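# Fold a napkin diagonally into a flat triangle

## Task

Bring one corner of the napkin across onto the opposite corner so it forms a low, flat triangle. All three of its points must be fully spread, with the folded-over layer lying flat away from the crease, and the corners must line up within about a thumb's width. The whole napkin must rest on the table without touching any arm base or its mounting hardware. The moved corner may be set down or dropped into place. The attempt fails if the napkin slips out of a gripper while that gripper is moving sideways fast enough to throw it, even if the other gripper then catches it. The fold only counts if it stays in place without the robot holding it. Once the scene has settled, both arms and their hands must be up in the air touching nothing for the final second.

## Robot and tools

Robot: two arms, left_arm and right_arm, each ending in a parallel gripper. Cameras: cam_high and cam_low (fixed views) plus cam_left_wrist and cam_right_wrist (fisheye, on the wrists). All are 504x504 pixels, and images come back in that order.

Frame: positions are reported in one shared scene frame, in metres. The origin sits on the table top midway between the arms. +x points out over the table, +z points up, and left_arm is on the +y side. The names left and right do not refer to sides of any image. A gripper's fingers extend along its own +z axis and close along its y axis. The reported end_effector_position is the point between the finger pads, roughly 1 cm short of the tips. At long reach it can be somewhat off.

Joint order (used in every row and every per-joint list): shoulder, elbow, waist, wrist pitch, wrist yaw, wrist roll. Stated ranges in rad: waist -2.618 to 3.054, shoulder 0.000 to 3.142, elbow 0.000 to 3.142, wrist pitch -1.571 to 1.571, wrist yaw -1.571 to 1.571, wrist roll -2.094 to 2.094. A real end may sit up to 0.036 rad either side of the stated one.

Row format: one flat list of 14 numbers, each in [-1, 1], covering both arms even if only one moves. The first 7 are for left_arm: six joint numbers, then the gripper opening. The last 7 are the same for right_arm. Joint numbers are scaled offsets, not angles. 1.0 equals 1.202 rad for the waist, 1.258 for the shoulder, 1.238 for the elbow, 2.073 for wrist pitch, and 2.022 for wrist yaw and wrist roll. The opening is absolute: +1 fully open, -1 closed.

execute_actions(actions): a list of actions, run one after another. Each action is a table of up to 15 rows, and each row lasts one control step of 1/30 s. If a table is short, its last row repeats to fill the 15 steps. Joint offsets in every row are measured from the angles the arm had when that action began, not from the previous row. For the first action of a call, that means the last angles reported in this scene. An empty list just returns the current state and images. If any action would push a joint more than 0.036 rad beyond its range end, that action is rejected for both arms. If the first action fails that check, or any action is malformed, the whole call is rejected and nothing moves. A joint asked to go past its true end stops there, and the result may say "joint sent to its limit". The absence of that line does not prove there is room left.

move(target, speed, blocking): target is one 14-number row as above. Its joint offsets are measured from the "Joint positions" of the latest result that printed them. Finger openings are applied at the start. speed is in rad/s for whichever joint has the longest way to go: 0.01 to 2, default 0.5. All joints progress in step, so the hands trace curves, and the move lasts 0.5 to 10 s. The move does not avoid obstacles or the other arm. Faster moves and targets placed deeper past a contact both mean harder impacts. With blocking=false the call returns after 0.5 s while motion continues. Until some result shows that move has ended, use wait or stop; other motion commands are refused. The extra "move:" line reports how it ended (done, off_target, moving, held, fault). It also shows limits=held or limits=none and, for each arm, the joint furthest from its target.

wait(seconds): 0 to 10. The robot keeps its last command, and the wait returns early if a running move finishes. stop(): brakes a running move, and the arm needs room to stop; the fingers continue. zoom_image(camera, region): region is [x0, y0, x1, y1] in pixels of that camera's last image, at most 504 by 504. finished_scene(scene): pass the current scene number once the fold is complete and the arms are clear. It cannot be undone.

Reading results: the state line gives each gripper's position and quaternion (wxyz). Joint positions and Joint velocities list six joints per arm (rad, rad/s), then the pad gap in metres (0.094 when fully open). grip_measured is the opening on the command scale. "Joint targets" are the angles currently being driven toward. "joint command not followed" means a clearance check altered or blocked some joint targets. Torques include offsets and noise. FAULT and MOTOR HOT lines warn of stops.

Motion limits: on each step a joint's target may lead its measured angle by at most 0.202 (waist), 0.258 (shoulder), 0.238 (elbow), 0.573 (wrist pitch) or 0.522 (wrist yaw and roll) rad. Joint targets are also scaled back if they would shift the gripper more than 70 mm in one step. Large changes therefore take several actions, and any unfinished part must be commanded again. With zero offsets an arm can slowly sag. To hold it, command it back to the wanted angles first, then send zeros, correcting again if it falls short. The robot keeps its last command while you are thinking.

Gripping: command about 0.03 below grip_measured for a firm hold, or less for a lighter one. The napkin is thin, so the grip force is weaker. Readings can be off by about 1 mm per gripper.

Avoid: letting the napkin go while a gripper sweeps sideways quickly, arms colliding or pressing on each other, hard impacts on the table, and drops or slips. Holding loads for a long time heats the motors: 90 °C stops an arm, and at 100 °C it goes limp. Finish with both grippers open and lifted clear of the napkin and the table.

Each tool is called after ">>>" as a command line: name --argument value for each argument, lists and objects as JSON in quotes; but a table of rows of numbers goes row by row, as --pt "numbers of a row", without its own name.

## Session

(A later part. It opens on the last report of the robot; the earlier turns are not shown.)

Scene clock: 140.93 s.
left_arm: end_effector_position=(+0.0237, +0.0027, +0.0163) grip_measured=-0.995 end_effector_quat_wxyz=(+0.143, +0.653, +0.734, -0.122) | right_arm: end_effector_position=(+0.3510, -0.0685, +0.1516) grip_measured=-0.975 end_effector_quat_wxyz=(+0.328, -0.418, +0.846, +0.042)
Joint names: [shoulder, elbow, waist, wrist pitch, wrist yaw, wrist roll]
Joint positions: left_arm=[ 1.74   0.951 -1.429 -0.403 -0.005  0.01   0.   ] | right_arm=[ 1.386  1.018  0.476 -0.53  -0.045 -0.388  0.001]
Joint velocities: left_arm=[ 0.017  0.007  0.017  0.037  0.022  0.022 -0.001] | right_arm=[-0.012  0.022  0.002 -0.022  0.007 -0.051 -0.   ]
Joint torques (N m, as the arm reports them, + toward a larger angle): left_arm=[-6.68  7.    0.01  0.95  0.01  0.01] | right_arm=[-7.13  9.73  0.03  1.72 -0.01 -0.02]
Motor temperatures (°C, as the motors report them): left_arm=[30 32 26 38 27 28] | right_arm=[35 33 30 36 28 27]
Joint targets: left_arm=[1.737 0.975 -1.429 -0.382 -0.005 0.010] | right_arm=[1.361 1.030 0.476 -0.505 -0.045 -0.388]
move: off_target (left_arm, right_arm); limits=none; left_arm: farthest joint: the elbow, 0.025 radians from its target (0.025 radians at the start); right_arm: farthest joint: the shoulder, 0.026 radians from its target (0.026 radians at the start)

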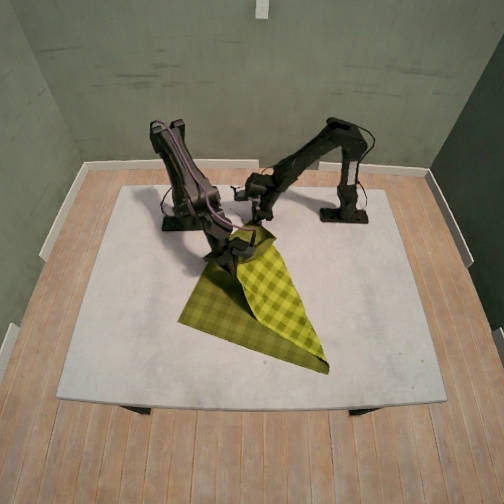

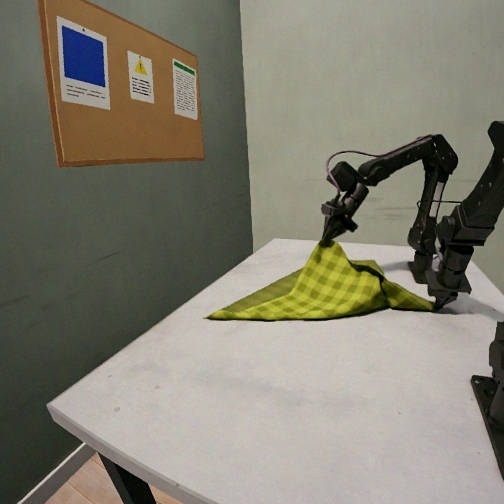

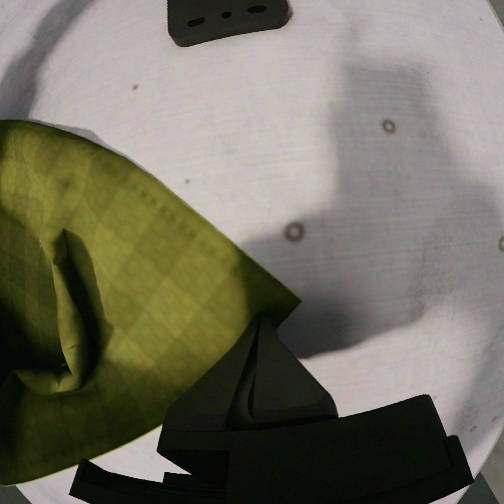

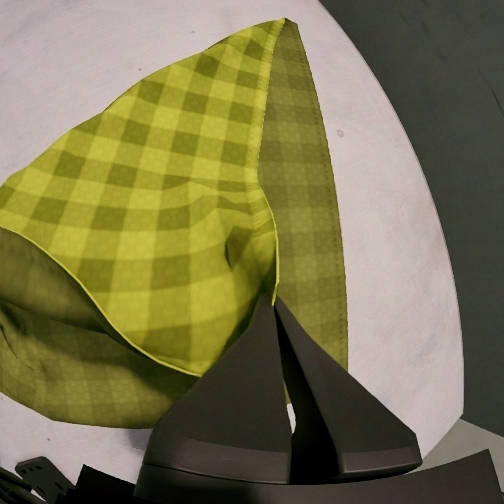

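>>> move --target '[0.137,0.188,-0.085,0.011,0,0,-1,-0.02,0.01,0,0.012,0,0,-1]' --speed 0.1

>>> zoom_image --camera "cam_high" --region '[120, 160, 400, 420]'

Scene clock: 145.53 s.
left_arm: end_effector_position=(-0.0071, -0.0573, +0.0170) grip_measured=-0.995 end_effector_quat_wxyz=(+0.155, +0.682, +0.701, -0.139) | right_arm: end_effector_position=(+0.3510, -0.0685, +0.1516) grip_measured=-0.975 end_effector_quat_wxyz=(+0.328, -0.418, +0.846, +0.042)
Joint names: [shoulder, elbow, waist, wrist pitch, wrist yaw, wrist roll]
Joint positions: left_arm=[ 1.909  1.156 -1.521 -0.398 -0.013  0.01   0.   ] | right_arm=[ 1.386  1.018  0.476 -0.53  -0.045 -0.388  0.001]
Joint velocities: left_arm=[ 0.007  0.002  0.002 -0.037  0.022  0.007 -0.   ] | right_arm=[ 0.007 -0.002 -0.007  0.051  0.051  0.007 -0.   ]
Joint torques (N m, as the arm reports them, + toward a larger angle): left_arm=[-7.57  7.34 -0.93  1.    0.08  0.01] | right_arm=[-7.13  9.74  0.02  1.72  0.   -0.02]
Motor temperatures (°C, as the motors report them): left_arm=[30 32 26 37 27 28] | right_arm=[35 33 30 36 28 27]
Joint targets: left_arm=[1.912 1.184 -1.531 -0.380 -0.005 0.010] | right_arm=[1.361 1.030 0.476 -0.505 -0.045 -0.388]
move: off_target (left_arm, right_arm); limits=none; left_arm: farthest joint: the elbow, 0.028 radians from its target (0.233 radians at the start); right_arm: farthest joint: the shoulder, 0.026 radians from its target (0.026 radians at the start)

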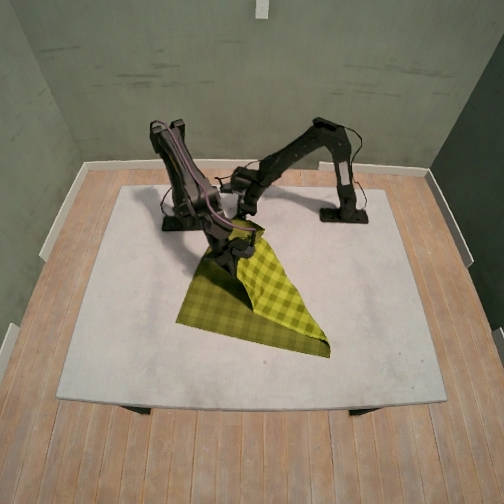

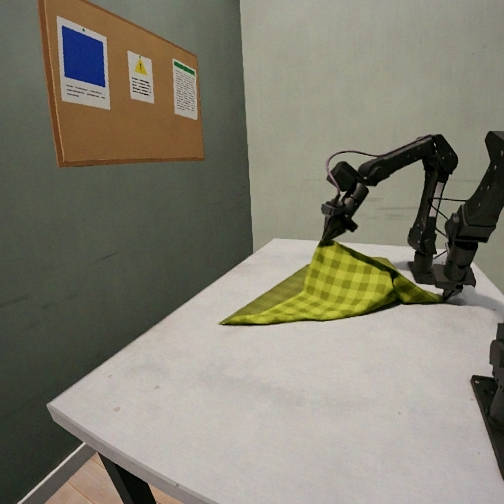

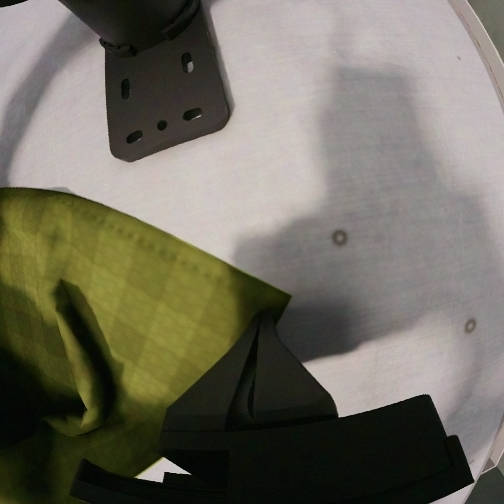

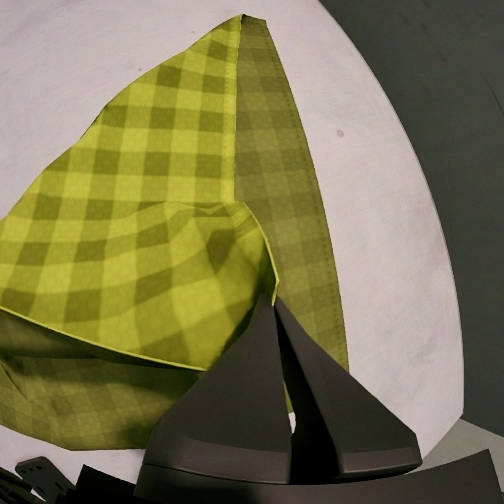

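Region (120, 160, 400, 420) of cam_high's 504x504 image, scaled by 1.800, with more detail than that image has; it fills the top 468 rows of this view, and the rest is white.

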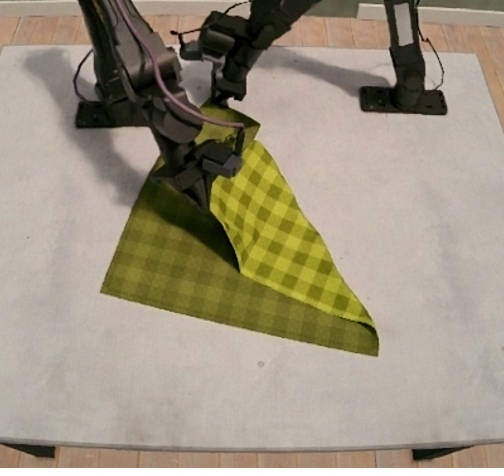

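>>> move --target '[0.004,0.02,-0.005,0.009,0,0,-1,0.096,-0.14,-0.26,0.163,0,0.093,-1]' --speed 0.15

>>> zoom_image --camera "cam_high" --region '[120, 160, 400, 420]'

Scene clock: 150.17 s.
left_arm: end_effector_position=(-0.0069, -0.0574, +0.0171) grip_measured=-0.995 end_effector_quat_wxyz=(+0.155, +0.682, +0.701, -0.139) | right_arm: end_effector_position=(+0.4072, -0.1718, +0.0874) grip_measured=-0.975 end_effector_quat_wxyz=(+0.336, -0.204, +0.920, +0.021)
Joint names: [shoulder, elbow, waist, wrist pitch, wrist yaw, wrist roll]
Joint positions: left_arm=[ 1.909  1.156 -1.521 -0.398 -0.014  0.01   0.   ] | right_arm=[ 1.504  0.846  0.17  -0.229 -0.045 -0.211  0.001]
Joint velocities: left_arm=[-0.017 -0.002  0.002  0.007  0.037 -0.007 -0.001] | right_arm=[ 0.007 -0.007  0.002  0.081  0.007 -0.037 -0.   ]
Joint torques (N m, as the arm reports them, + toward a larger angle): left_arm=[-7.48  7.14 -0.58  0.97  0.03  0.01] | right_arm=[-5.69  8.05 -0.72  1.87 -0.01  0.09]
Motor temperatures (°C, as the motors report them): left_arm=[31 32 26 37 27 28] | right_arm=[35 33 30 36 28 27]
Joint targets: left_arm=[1.914 1.180 -1.527 -0.379 -0.013 0.010] | right_arm=[1.507 0.845 0.163 -0.192 -0.045 -0.200]
move: off_target (left_arm, right_arm); limits=none; left_arm: farthest joint: the elbow, 0.025 radians from its target (0.025 radians at the start); right_arm: farthest joint: the wrist pitch, 0.037 radians from its target (0.338 radians at the start)

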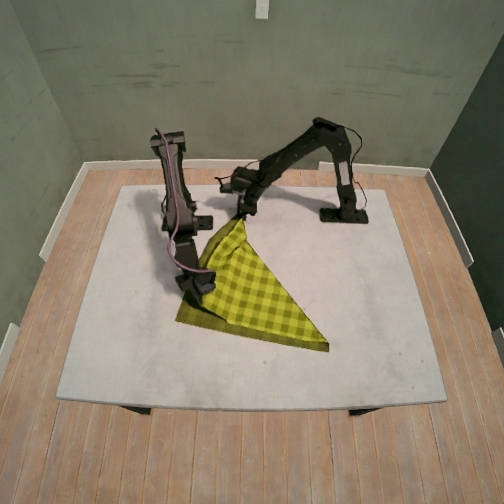

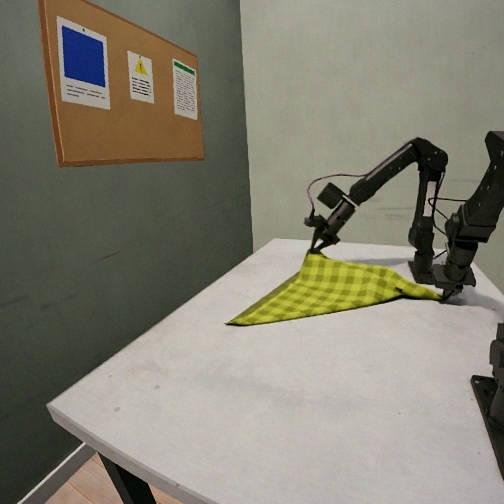

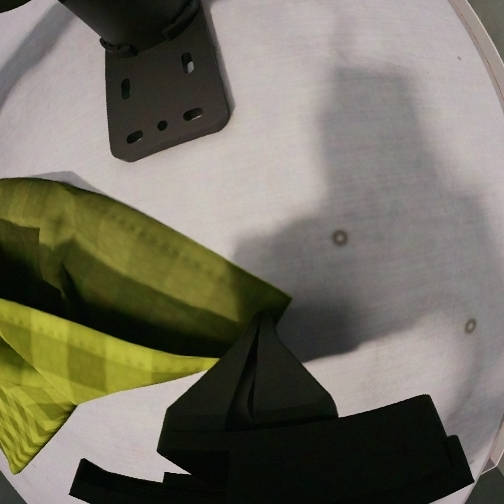

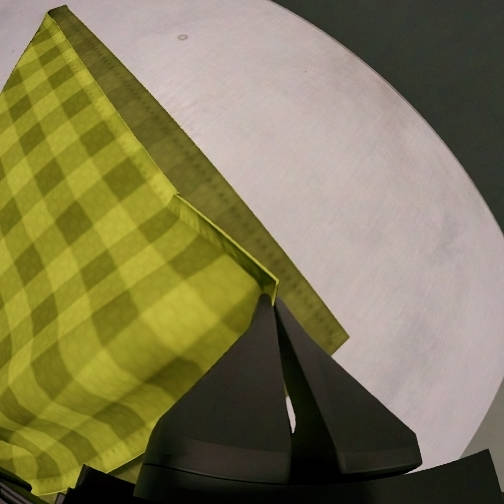

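Region (120, 160, 400, 420) of cam_high's 504x504 image, scaled by 1.800, with more detail than that image has; it fills the top 468 rows of this view, and the rest is white.

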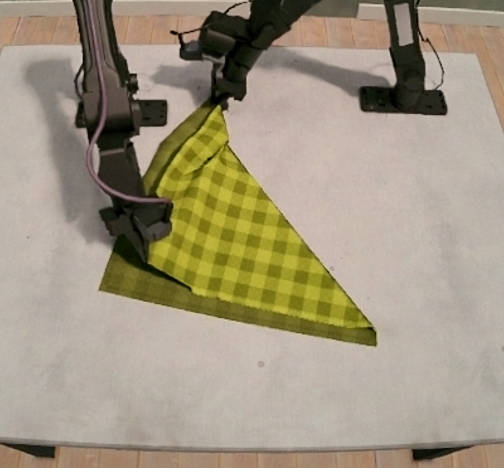

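>>> move --target '[0.004,0.02,-0.005,0.009,0,0,-1,0.15,0.08,-0.114,0.014,0,0.03,-1]' --speed 0.1

>>> zoom_image --camera "cam_high" --region '[120, 160, 400, 420]'

Scene clock: 154.37 s.
left_arm: end_effector_position=(-0.0066, -0.0576, +0.0166) grip_measured=-0.995 end_effector_quat_wxyz=(+0.156, +0.682, +0.701, -0.139) | right_arm: end_effector_position=(+0.4264, -0.2206, +0.0419) grip_measured=-0.975 end_effector_quat_wxyz=(+0.279, -0.121, +0.953, +0.010)
Joint names: [shoulder, elbow, waist, wrist pitch, wrist yaw, wrist roll]
Joint positions: left_arm=[ 1.91   1.156 -1.521 -0.396 -0.015  0.01   0.   ] | right_arm=[ 1.689  0.912  0.041 -0.229 -0.045 -0.16   0.001]
Joint velocities: left_arm=[ 0.002 -0.017 -0.007  0.051 -0.081 -0.007 -0.   ] | right_arm=[-0.012 -0.017 -0.007  0.022 -0.051 -0.022  0.   ]
Joint torques (N m, as the arm reports them, + toward a larger angle): left_arm=[-7.65  7.13 -0.52  0.98  0.03  0.  ] | right_arm=[-6.99 10.66 -0.71  1.61 -0.01  0.09]
Motor temperatures (°C, as the motors report them): left_arm=[31 32 26 37 27 28] | right_arm=[34 33 30 36 28 27]
Joint targets: left_arm=[1.913 1.180 -1.527 -0.379 -0.013 0.010] | right_arm=[1.692 0.945 0.033 -0.200 -0.045 -0.150]
move: off_target (left_arm, right_arm); limits=none; left_arm: farthest joint: the elbow, 0.025 radians from its target (0.025 radians at the start); right_arm: farthest joint: the elbow, 0.033 radians from its target (0.099 radians at the start)

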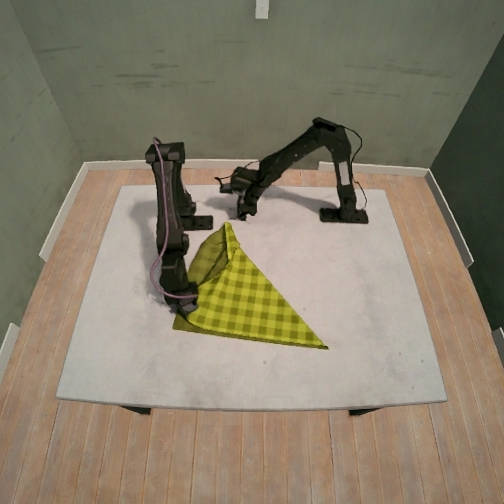

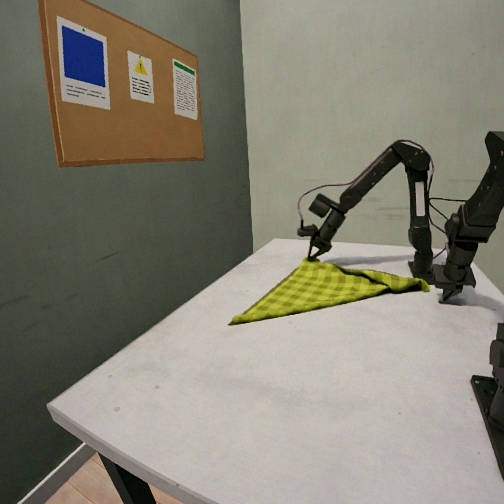

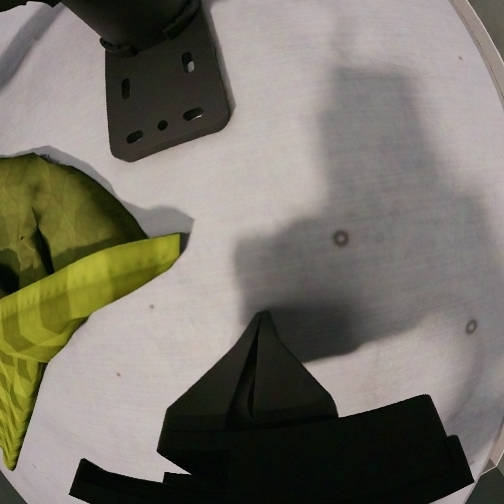

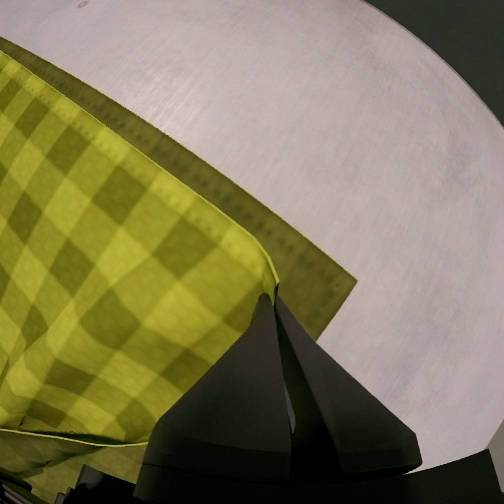

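Region (120, 160, 400, 420) of cam_high's 504x504 image, scaled by 1.800, with more detail than that image has; it fills the top 468 rows of this view, and the rest is white.

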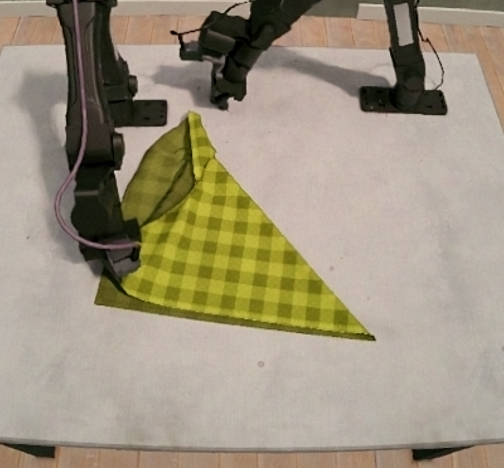

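>>> move --target '[0.078,0.28,0.087,-0.097,0,0,-1,0.002,0.02,0,0.012,0,0,-1]' --speed 0.25

Scene clock: 160.80 s.
left_arm: end_effector_position=(+0.0418, -0.1018, +0.0572) grip_measured=-0.995 end_effector_quat_wxyz=(+0.166, +0.646, +0.733, -0.134) | right_arm: end_effector_position=(+0.4264, -0.2206, +0.0419) grip_measured=-0.975 end_effector_quat_wxyz=(+0.279, -0.121, +0.953, +0.010)
Joint names: [shoulder, elbow, waist, wrist pitch, wrist yaw, wrist roll]
Joint positions: left_arm=[ 2.012  1.472 -1.423 -0.6   -0.015  0.01   0.   ] | right_arm=[ 1.689  0.912  0.041 -0.229 -0.045 -0.16   0.001]
Joint velocities: left_arm=[-0.007 -0.007 -0.007  0.022  0.037 -0.095  0.   ] | right_arm=[-0.007 -0.012  0.017 -0.037  0.022  0.022 -0.   ]
Joint torques (N m, as the arm reports them, + toward a larger angle): left_arm=[-9.25  7.96  0.53  0.88  0.    0.  ] | right_arm=[-7.06  9.88  0.02  1.56 -0.01 -0.03]
Motor temperatures (°C, as the motors report them): left_arm=[32 32 26 37 27 28] | right_arm=[34 33 30 36 28 27]
Joint targets: left_arm=[2.008 1.502 -1.417 -0.597 -0.015 0.010] | right_arm=[1.692 0.937 0.041 -0.204 -0.045 -0.160]
move: off_target (left_arm, right_arm); limits=none; left_arm: farthest joint: the elbow, 0.031 radians from its target (0.347 radians at the start); right_arm: farthest joint: the elbow, 0.025 radians from its target (0.025 radians at the start)

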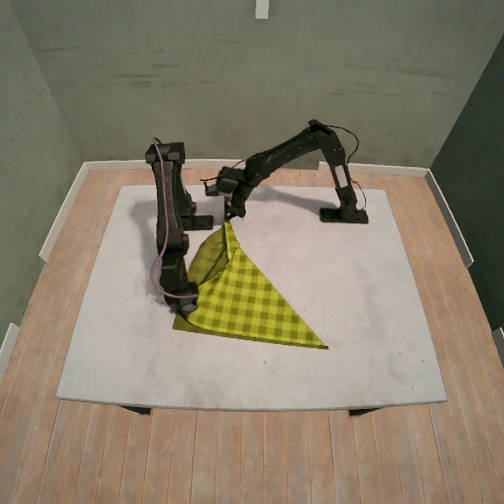

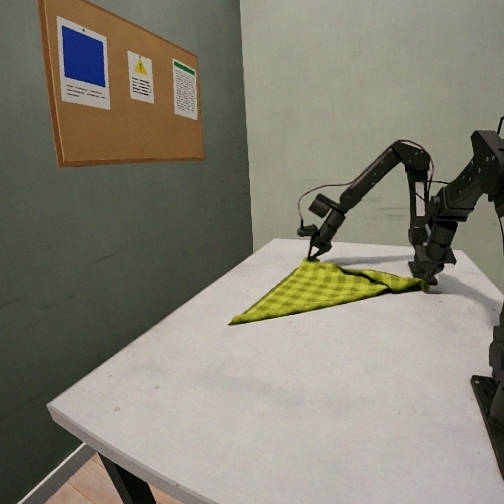

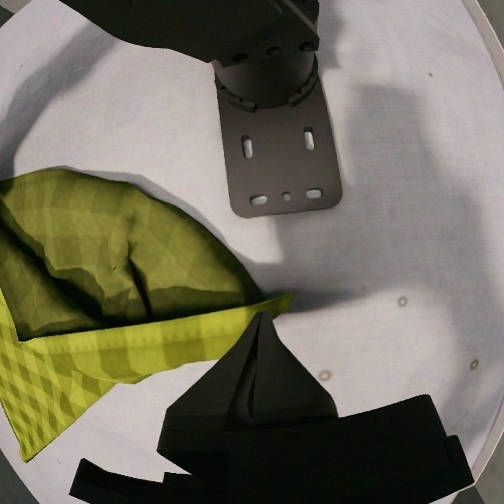

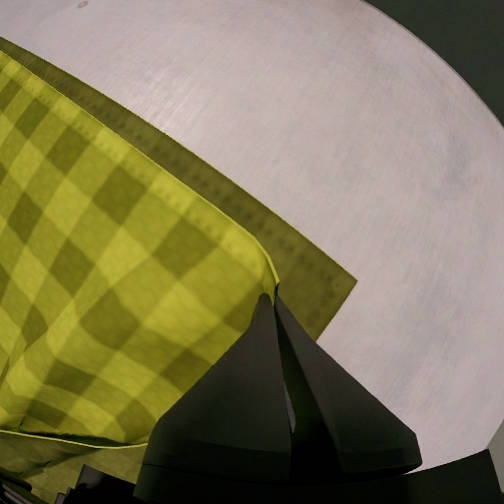

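>>> move --target '[0.115,0.074,0.003,0.005,0,0,-1,0.002,0.02,0,0.012,0,0,-1]' --speed 0.12

Scene clock: 163.30 s.
left_arm: end_effector_position=(+0.0432, -0.1124, +0.0179) grip_measured=-0.995 end_effector_quat_wxyz=(+0.143, +0.651, +0.737, -0.114) | right_arm: end_effector_position=(+0.4264, -0.2206, +0.0419) grip_measured=-0.975 end_effector_quat_wxyz=(+0.279, -0.121, +0.953, +0.010)
Joint names: [shoulder, elbow, waist, wrist pitch, wrist yaw, wrist roll]
Joint positions: left_arm=[ 2.146  1.54  -1.423 -0.598 -0.015  0.01   0.   ] | right_arm=[ 1.689  0.912  0.041 -0.229 -0.045 -0.16   0.001]
Joint velocities: left_arm=[-0.012 -0.002 -0.002  0.066 -0.125  0.007 -0.001] | right_arm=[-0.012  0.002  0.012 -0.022 -0.037  0.022 -0.   ]
Joint torques (N m, as the arm reports them, + toward a larger angle): left_arm=[-9.2   7.16  0.38  0.81  0.01  0.01] | right_arm=[-7.06  9.88  0.03  1.57 -0.01 -0.02]
Motor temperatures (°C, as the motors report them): left_arm=[32 32 26 37 27 28] | right_arm=[34 33 30 36 28 27]
Joint targets: left_arm=[2.156 1.563 -1.419 -0.590 -0.015 0.010] | right_arm=[1.692 0.937 0.041 -0.204 -0.045 -0.160]
move: off_target (left_arm, right_arm); limits=none; left_arm: farthest joint: the elbow, 0.024 radians from its target (0.092 radians at the start); right_arm: farthest joint: the elbow, 0.025 radians from its target (0.025 radians at the start)

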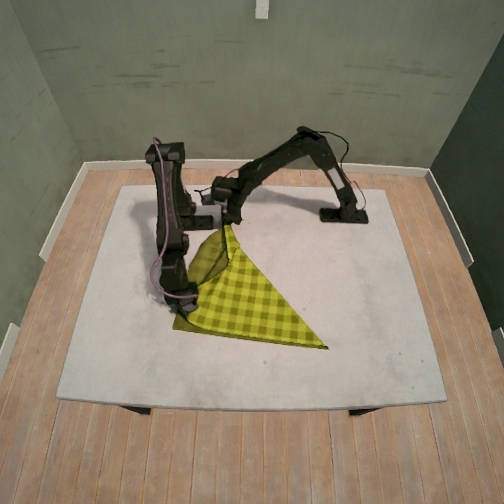

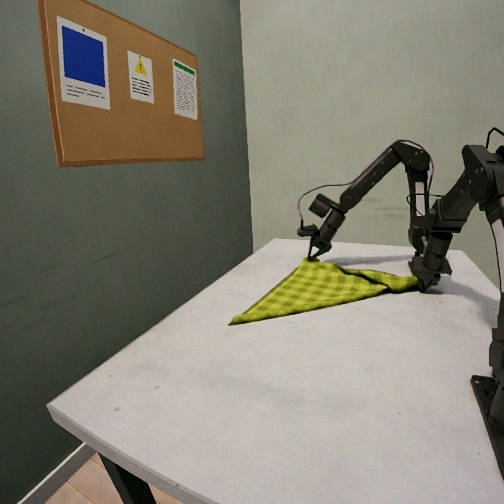

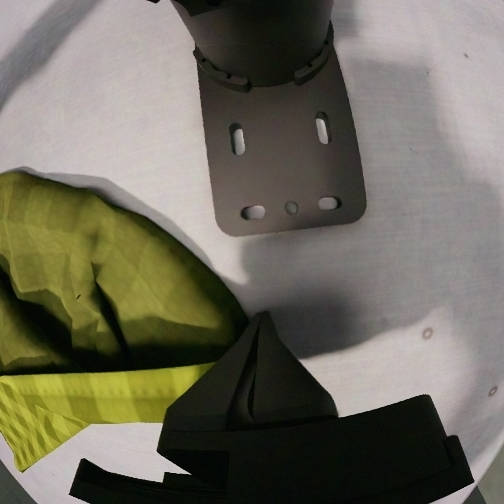

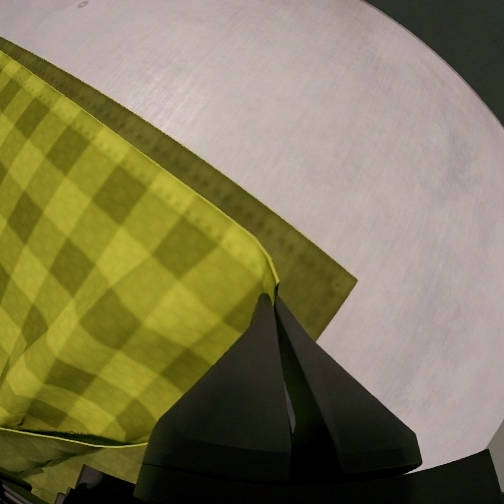

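>>> move --target '[-0.042,0.205,0.025,-0.185,0,0.77,-1,0.002,0.02,0,0.012,0,0,-1]' --speed 0.7

>>> move --target '[-0.01,0.02,0,0.005,0,0,0,0.002,0.02,0,0.012,0,0,-1]'

Scene clock: 168.77 s.
left_arm: end_effector_position=(+0.0515, -0.0908, +0.0709) grip_measured=-0.995 end_effector_quat_wxyz=(+0.118, +0.990, +0.081, +0.019) | right_arm: end_effector_position=(+0.4264, -0.2206, +0.0419) grip_measured=-0.975 end_effector_quat_wxyz=(+0.279, -0.121, +0.953, +0.010)
Joint names: [shoulder, elbow, waist, wrist pitch, wrist yaw, wrist roll]
Joint positions: left_arm=[ 2.126  1.764 -1.401 -0.971 -0.02   1.563  0.   ] | right_arm=[ 1.689  0.912  0.041 -0.229 -0.045 -0.16   0.001]
Joint velocities: left_arm=[ 0.012 -0.012  0.022  0.007 -0.022  0.007  0.   ] | right_arm=[ 0.012 -0.017  0.002  0.007 -0.007 -0.081 -0.   ]
Joint torques (N m, as the arm reports them, + toward a larger angle): left_arm=[-12.05   7.83   0.73   0.45   0.04   0.05] | right_arm=[-7.06  9.88  0.03  1.56  0.   -0.02]
Motor temperatures (°C, as the motors report them): left_arm=[33 32 26 36 27 28] | right_arm=[34 33 30 36 28 27]
Joint targets: left_arm=[2.093 1.794 -1.393 -0.982 -0.015 1.567] | right_arm=[1.692 0.937 0.041 -0.204 -0.045 -0.160]
move: off_target (left_arm, right_arm); limits=none; left_arm: farthest joint: the shoulder, 0.032 radians from its target (0.053 radians at the start); right_arm: farthest joint: the elbow, 0.025 radians from its target (0.025 radians at the start)

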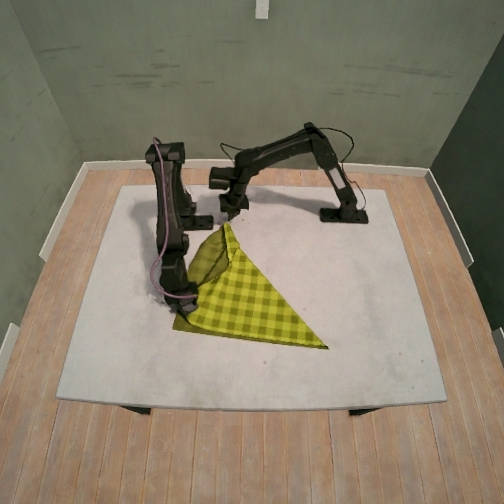

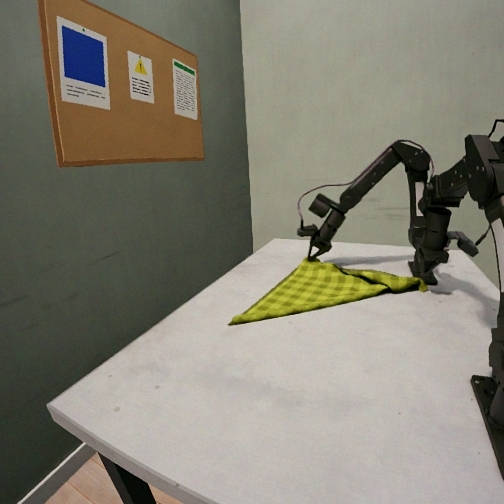

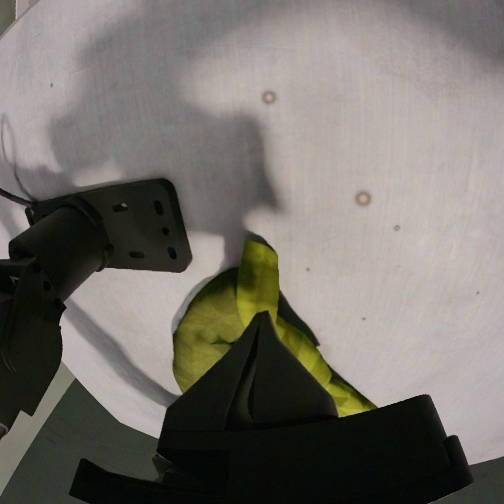

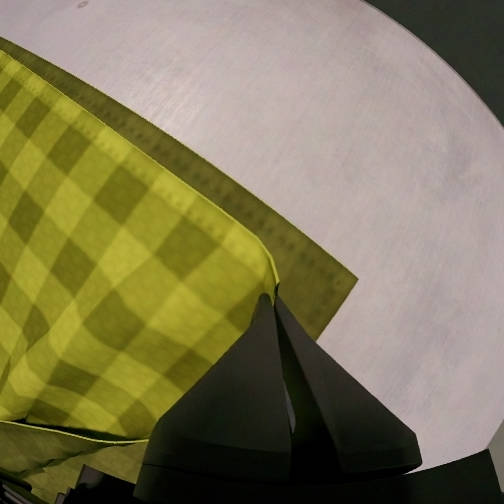

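Scene clock: 169.47 s.
left_arm: end_effector_position=(+0.0524, -0.0915, +0.0711) grip_measured=-0.003 end_effector_quat_wxyz=(+0.119, +0.989, +0.081, +0.021) | right_arm: end_effector_position=(+0.4264, -0.2206, +0.0419) grip_measured=-0.975 end_effector_quat_wxyz=(+0.279, -0.121, +0.953, +0.010)
Joint names: [shoulder, elbow, waist, wrist pitch, wrist yaw, wrist roll]
Joint positions: left_arm=[ 2.126  1.764 -1.401 -0.968 -0.025  1.564  0.047] | right_arm=[ 1.689  0.912  0.041 -0.229 -0.045 -0.16   0.001]
Joint velocities: left_arm=[ 0.002 -0.012 -0.002  0.007 -0.022  0.037  0.   ] | right_arm=[-0.007  0.007 -0.007 -0.022  0.007  0.007 -0.001]
Joint torques (N m, as the arm reports them, + toward a larger angle): left_arm=[-10.62   7.47  -0.06   0.6    0.03   0.04] | right_arm=[-7.06  9.88  0.03  1.56 -0.01 -0.02]
Motor temperatures (°C, as the motors report them): left_arm=[33 32 26 36 27 28] | right_arm=[34 33 30 36 28 27]
Joint targets: left_arm=[2.113 1.788 -1.401 -0.961 -0.020 1.564] | right_arm=[1.692 0.937 0.041 -0.204 -0.045 -0.160]
move: off_target (left_arm, right_arm); limits=none; left_arm: farthest joint: the elbow, 0.025 radians from its target (0.025 radians at the start); right_arm: farthest joint: the elbow, 0.025 radians from its target (0.025 radians at the start)

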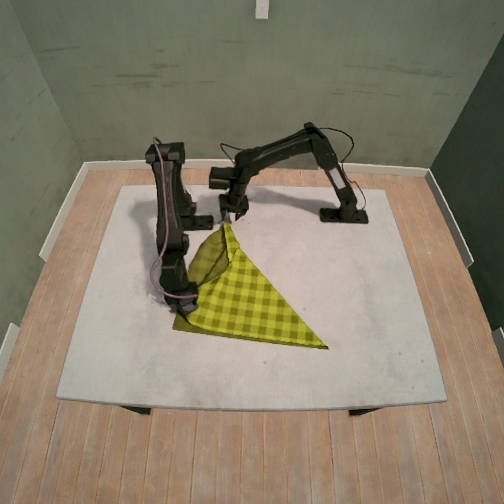

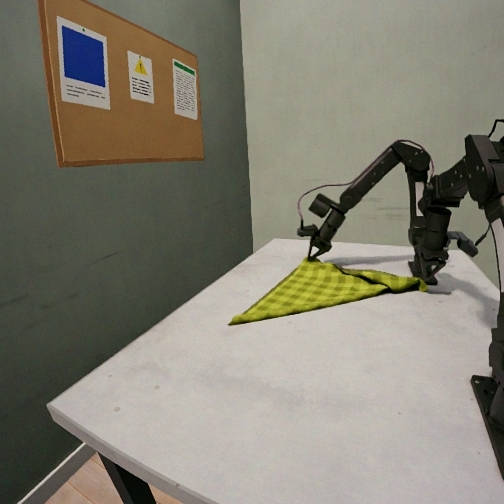

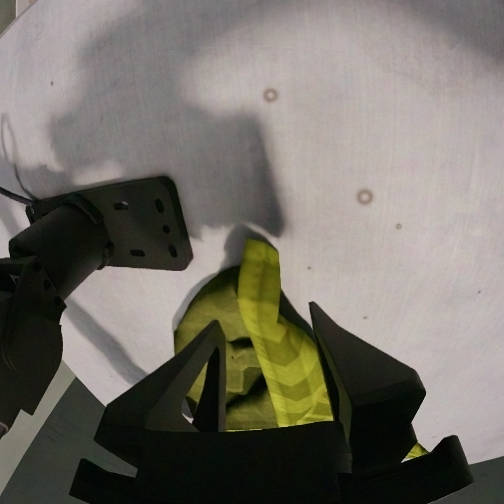

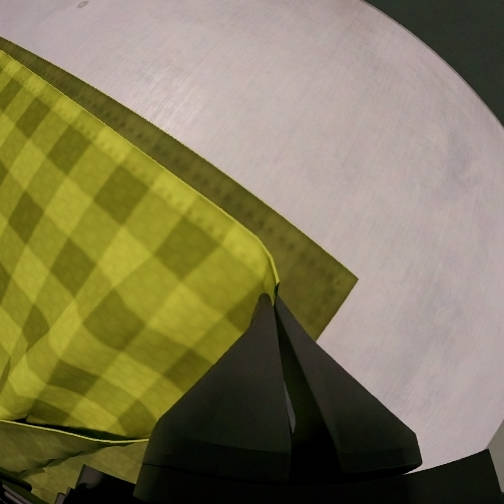

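>>> move --target '[0.114,0.082,-0.025,0.005,0,0,0,0.002,0.02,0,0.012,0,0,-1]' --speed 0.15

Scene clock: 171.60 s.
left_arm: end_effector_position=(+0.0442, -0.1030, +0.0226) grip_measured=-0.003 end_effector_quat_wxyz=(+0.081, +0.994, +0.070, +0.020) | right_arm: end_effector_position=(+0.4264, -0.2206, +0.0419) grip_measured=-0.975 end_effector_quat_wxyz=(+0.279, -0.121, +0.953, +0.010)
Joint names: [shoulder, elbow, waist, wrist pitch, wrist yaw, wrist roll]
Joint positions: left_arm=[ 2.279  1.833 -1.423 -0.962 -0.03   1.564  0.047] | right_arm=[ 1.689  0.912  0.041 -0.229 -0.045 -0.16   0.001]
Joint velocities: left_arm=[-0.002  0.007 -0.017 -0.051 -0.007 -0.051 -0.001] | right_arm=[-0.012 -0.012 -0.002 -0.095  0.007 -0.007  0.   ]
Joint torques (N m, as the arm reports them, + toward a larger angle): left_arm=[-11.09   7.86  -0.72   0.43   0.05   0.01] | right_arm=[-7.06  9.88  0.03  1.56 -0.01 -0.02]
Motor temperatures (°C, as the motors report them): left_arm=[34 32 26 36 27 28] | right_arm=[34 33 30 36 28 27]
Joint targets: left_arm=[2.269 1.865 -1.431 -0.957 -0.024 1.564] | right_arm=[1.692 0.937 0.041 -0.204 -0.045 -0.160]
move: off_target (left_arm, right_arm); limits=none; left_arm: farthest joint: the elbow, 0.033 radians from its target (0.102 radians at the start); right_arm: farthest joint: the elbow, 0.025 radians from its target (0.025 radians at the start)

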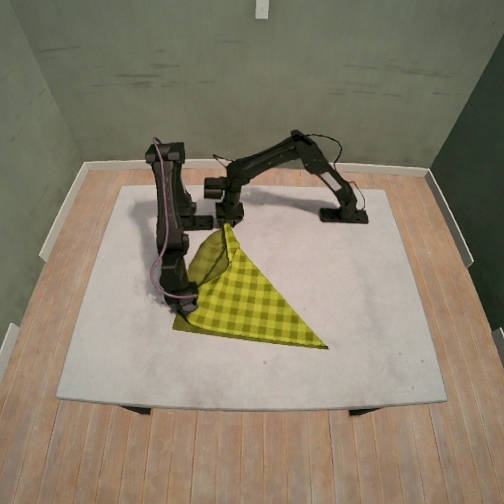

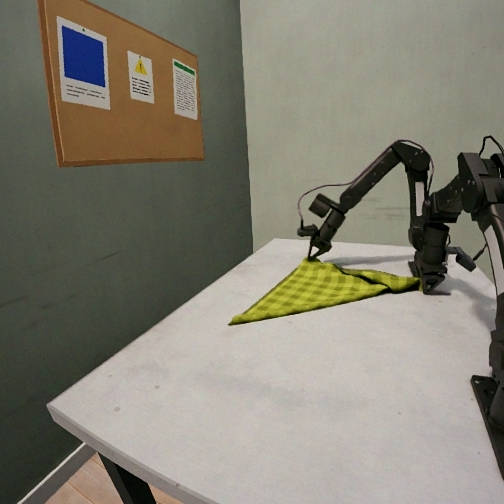

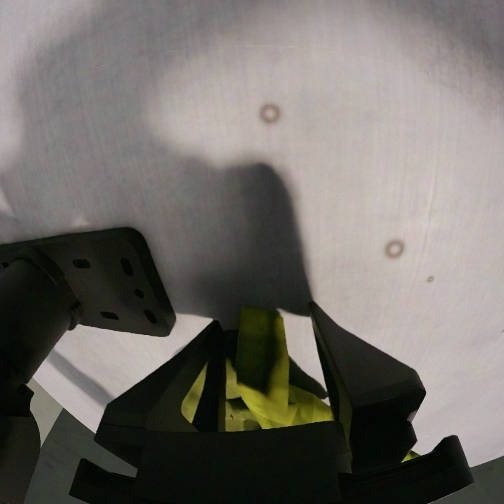

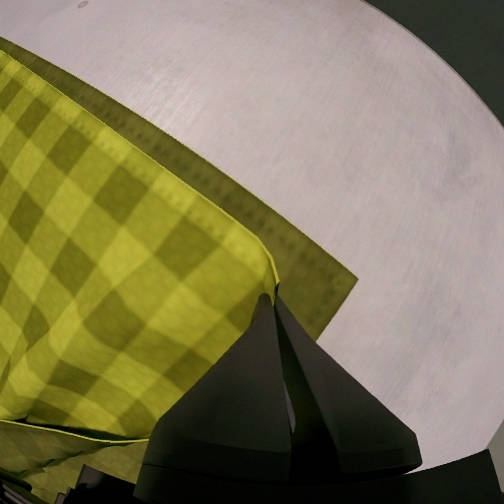

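>>> move --target '[-0.01,0.02,0,0.003,0,0,-1,0.002,0.02,0,0.012,0,0,-1]'

Scene clock: 172.87 s.
left_arm: end_effector_position=(+0.0450, -0.1031, +0.0227) grip_measured=-0.987 end_effector_quat_wxyz=(+0.081, +0.994, +0.070, +0.022) | right_arm: end_effector_position=(+0.4264, -0.2206, +0.0419) grip_measured=-0.975 end_effector_quat_wxyz=(+0.279, -0.121, +0.953, +0.010)
Joint names: [shoulder, elbow, waist, wrist pitch, wrist yaw, wrist roll]
Joint positions: left_arm=[ 2.279  1.833 -1.423 -0.961 -0.034  1.564  0.001] | right_arm=[ 1.689  0.912  0.041 -0.229 -0.045 -0.16   0.001]
Joint velocities: left_arm=[ 0.022 -0.002  0.002 -0.022  0.037  0.007  0.   ] | right_arm=[-0.007  0.002  0.002 -0.022 -0.007 -0.007 -0.001]
Joint torques (N m, as the arm reports them, + toward a larger angle): left_arm=[-11.41   7.24  -0.03   0.49   0.04   0.03] | right_arm=[-7.05  9.89  0.03  1.56  0.   -0.02]
Motor temperatures (°C, as the motors report them): left_arm=[34 32 26 36 27 28] | right_arm=[34 33 30 36 28 27]
Joint targets: left_arm=[2.266 1.857 -1.423 -0.955 -0.030 1.564] | right_arm=[1.692 0.937 0.041 -0.204 -0.045 -0.160]
move: off_target (left_arm, right_arm); limits=none; left_arm: farthest joint: the elbow, 0.025 radians from its target (0.025 radians at the start); right_arm: farthest joint: the elbow, 0.025 radians from its target (0.025 radians at the start)

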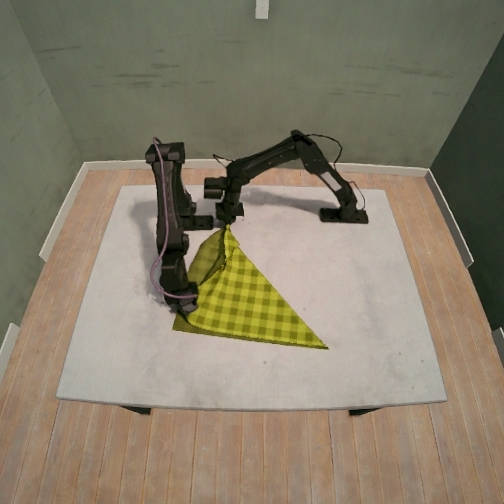

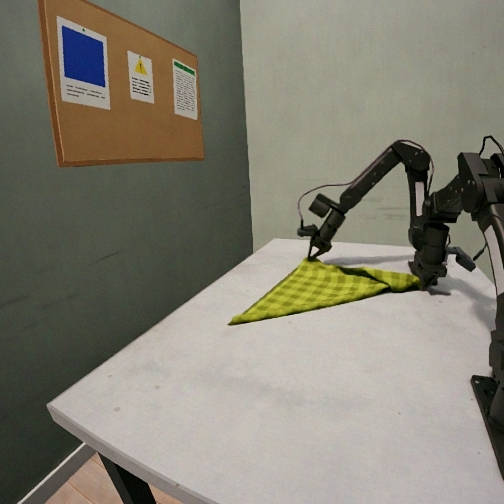

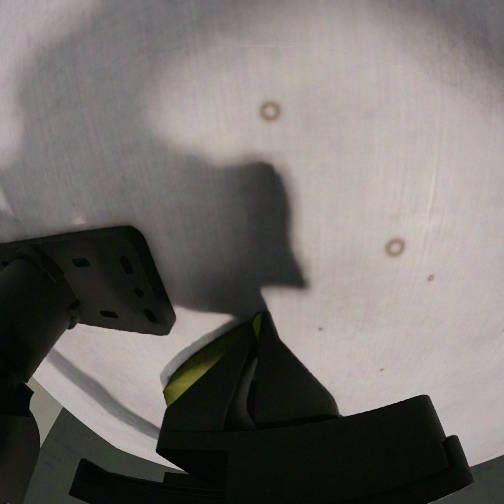

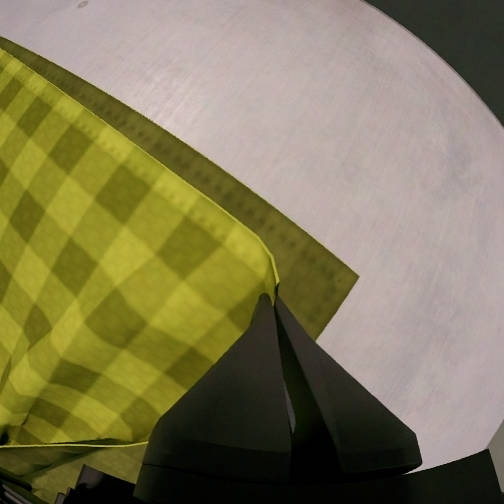

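>>> move --target '[-0.083,-0.078,-0.139,0.003,0,0,-1,0.002,0.02,0,0.012,0,0,-1]' --speed 0.07

>>> zoom_image --camera "cam_high" --region '[120, 160, 400, 420]'

Scene clock: 177.57 s.
left_arm: end_effector_position=(-0.0233, -0.0906, +0.0298) grip_measured=-0.988 end_effector_quat_wxyz=(+0.078, +0.997, -0.005, +0.029) | right_arm: end_effector_position=(+0.4264, -0.2206, +0.0419) grip_measured=-0.975 end_effector_quat_wxyz=(+0.279, -0.121, +0.953, +0.010)
Joint names: [shoulder, elbow, waist, wrist pitch, wrist yaw, wrist roll]
Joint positions: left_arm=[ 2.208  1.745 -1.577 -0.952 -0.06   1.564  0.001] | right_arm=[ 1.689  0.912  0.041 -0.229 -0.045 -0.16   0.001]
Joint velocities: left_arm=[ 0.007 -0.022  0.007  0.037 -0.022 -0.022 -0.001] | right_arm=[-0.012  0.002  0.002  0.095 -0.007 -0.007 -0.   ]
Joint torques (N m, as the arm reports them, + toward a larger angle): left_arm=[-12.4    4.56  -1.13   0.39   0.23   0.01] | right_arm=[-7.06  9.88  0.03  1.56 -0.01 -0.02]
Motor temperatures (°C, as the motors report them): left_arm=[35 32 26 36 27 28] | right_arm=[34 33 30 36 28 27]
Joint targets: left_arm=[2.174 1.736 -1.591 -0.955 -0.034 1.564] | right_arm=[1.692 0.937 0.041 -0.204 -0.045 -0.160]
move: off_target (left_arm, right_arm); limits=none; left_arm: farthest joint: the shoulder, 0.033 radians from its target (0.104 radians at the start); right_arm: farthest joint: the elbow, 0.025 radians from its target (0.025 radians at the start)

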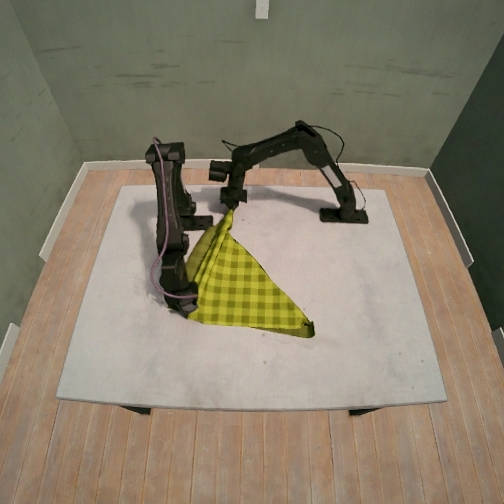

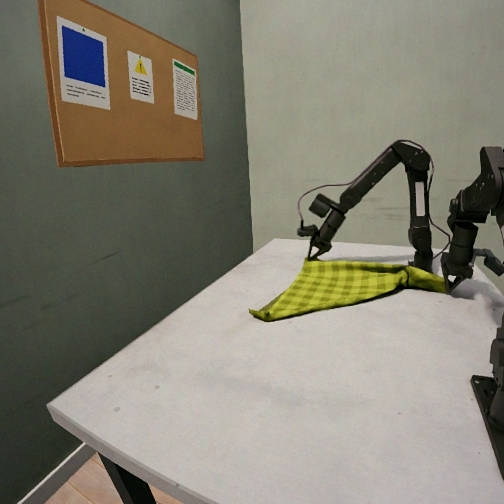

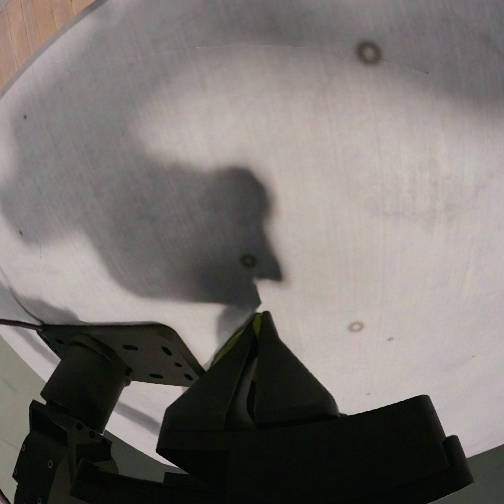

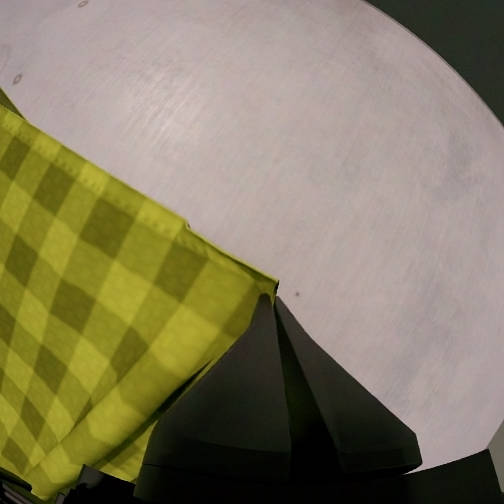

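Region (120, 160, 400, 420) of cam_high's 504x504 image, scaled by 1.800, with more detail than that image has; it fills the top 468 rows of this view, and the rest is white.

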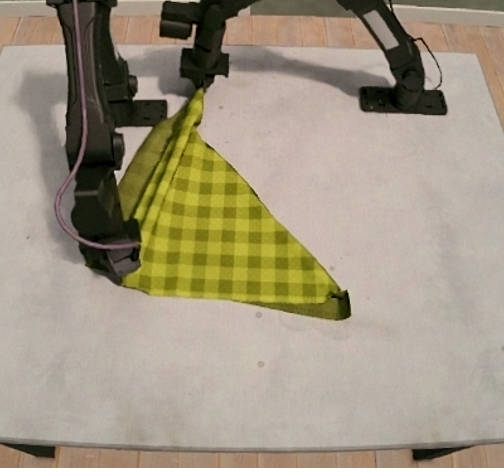

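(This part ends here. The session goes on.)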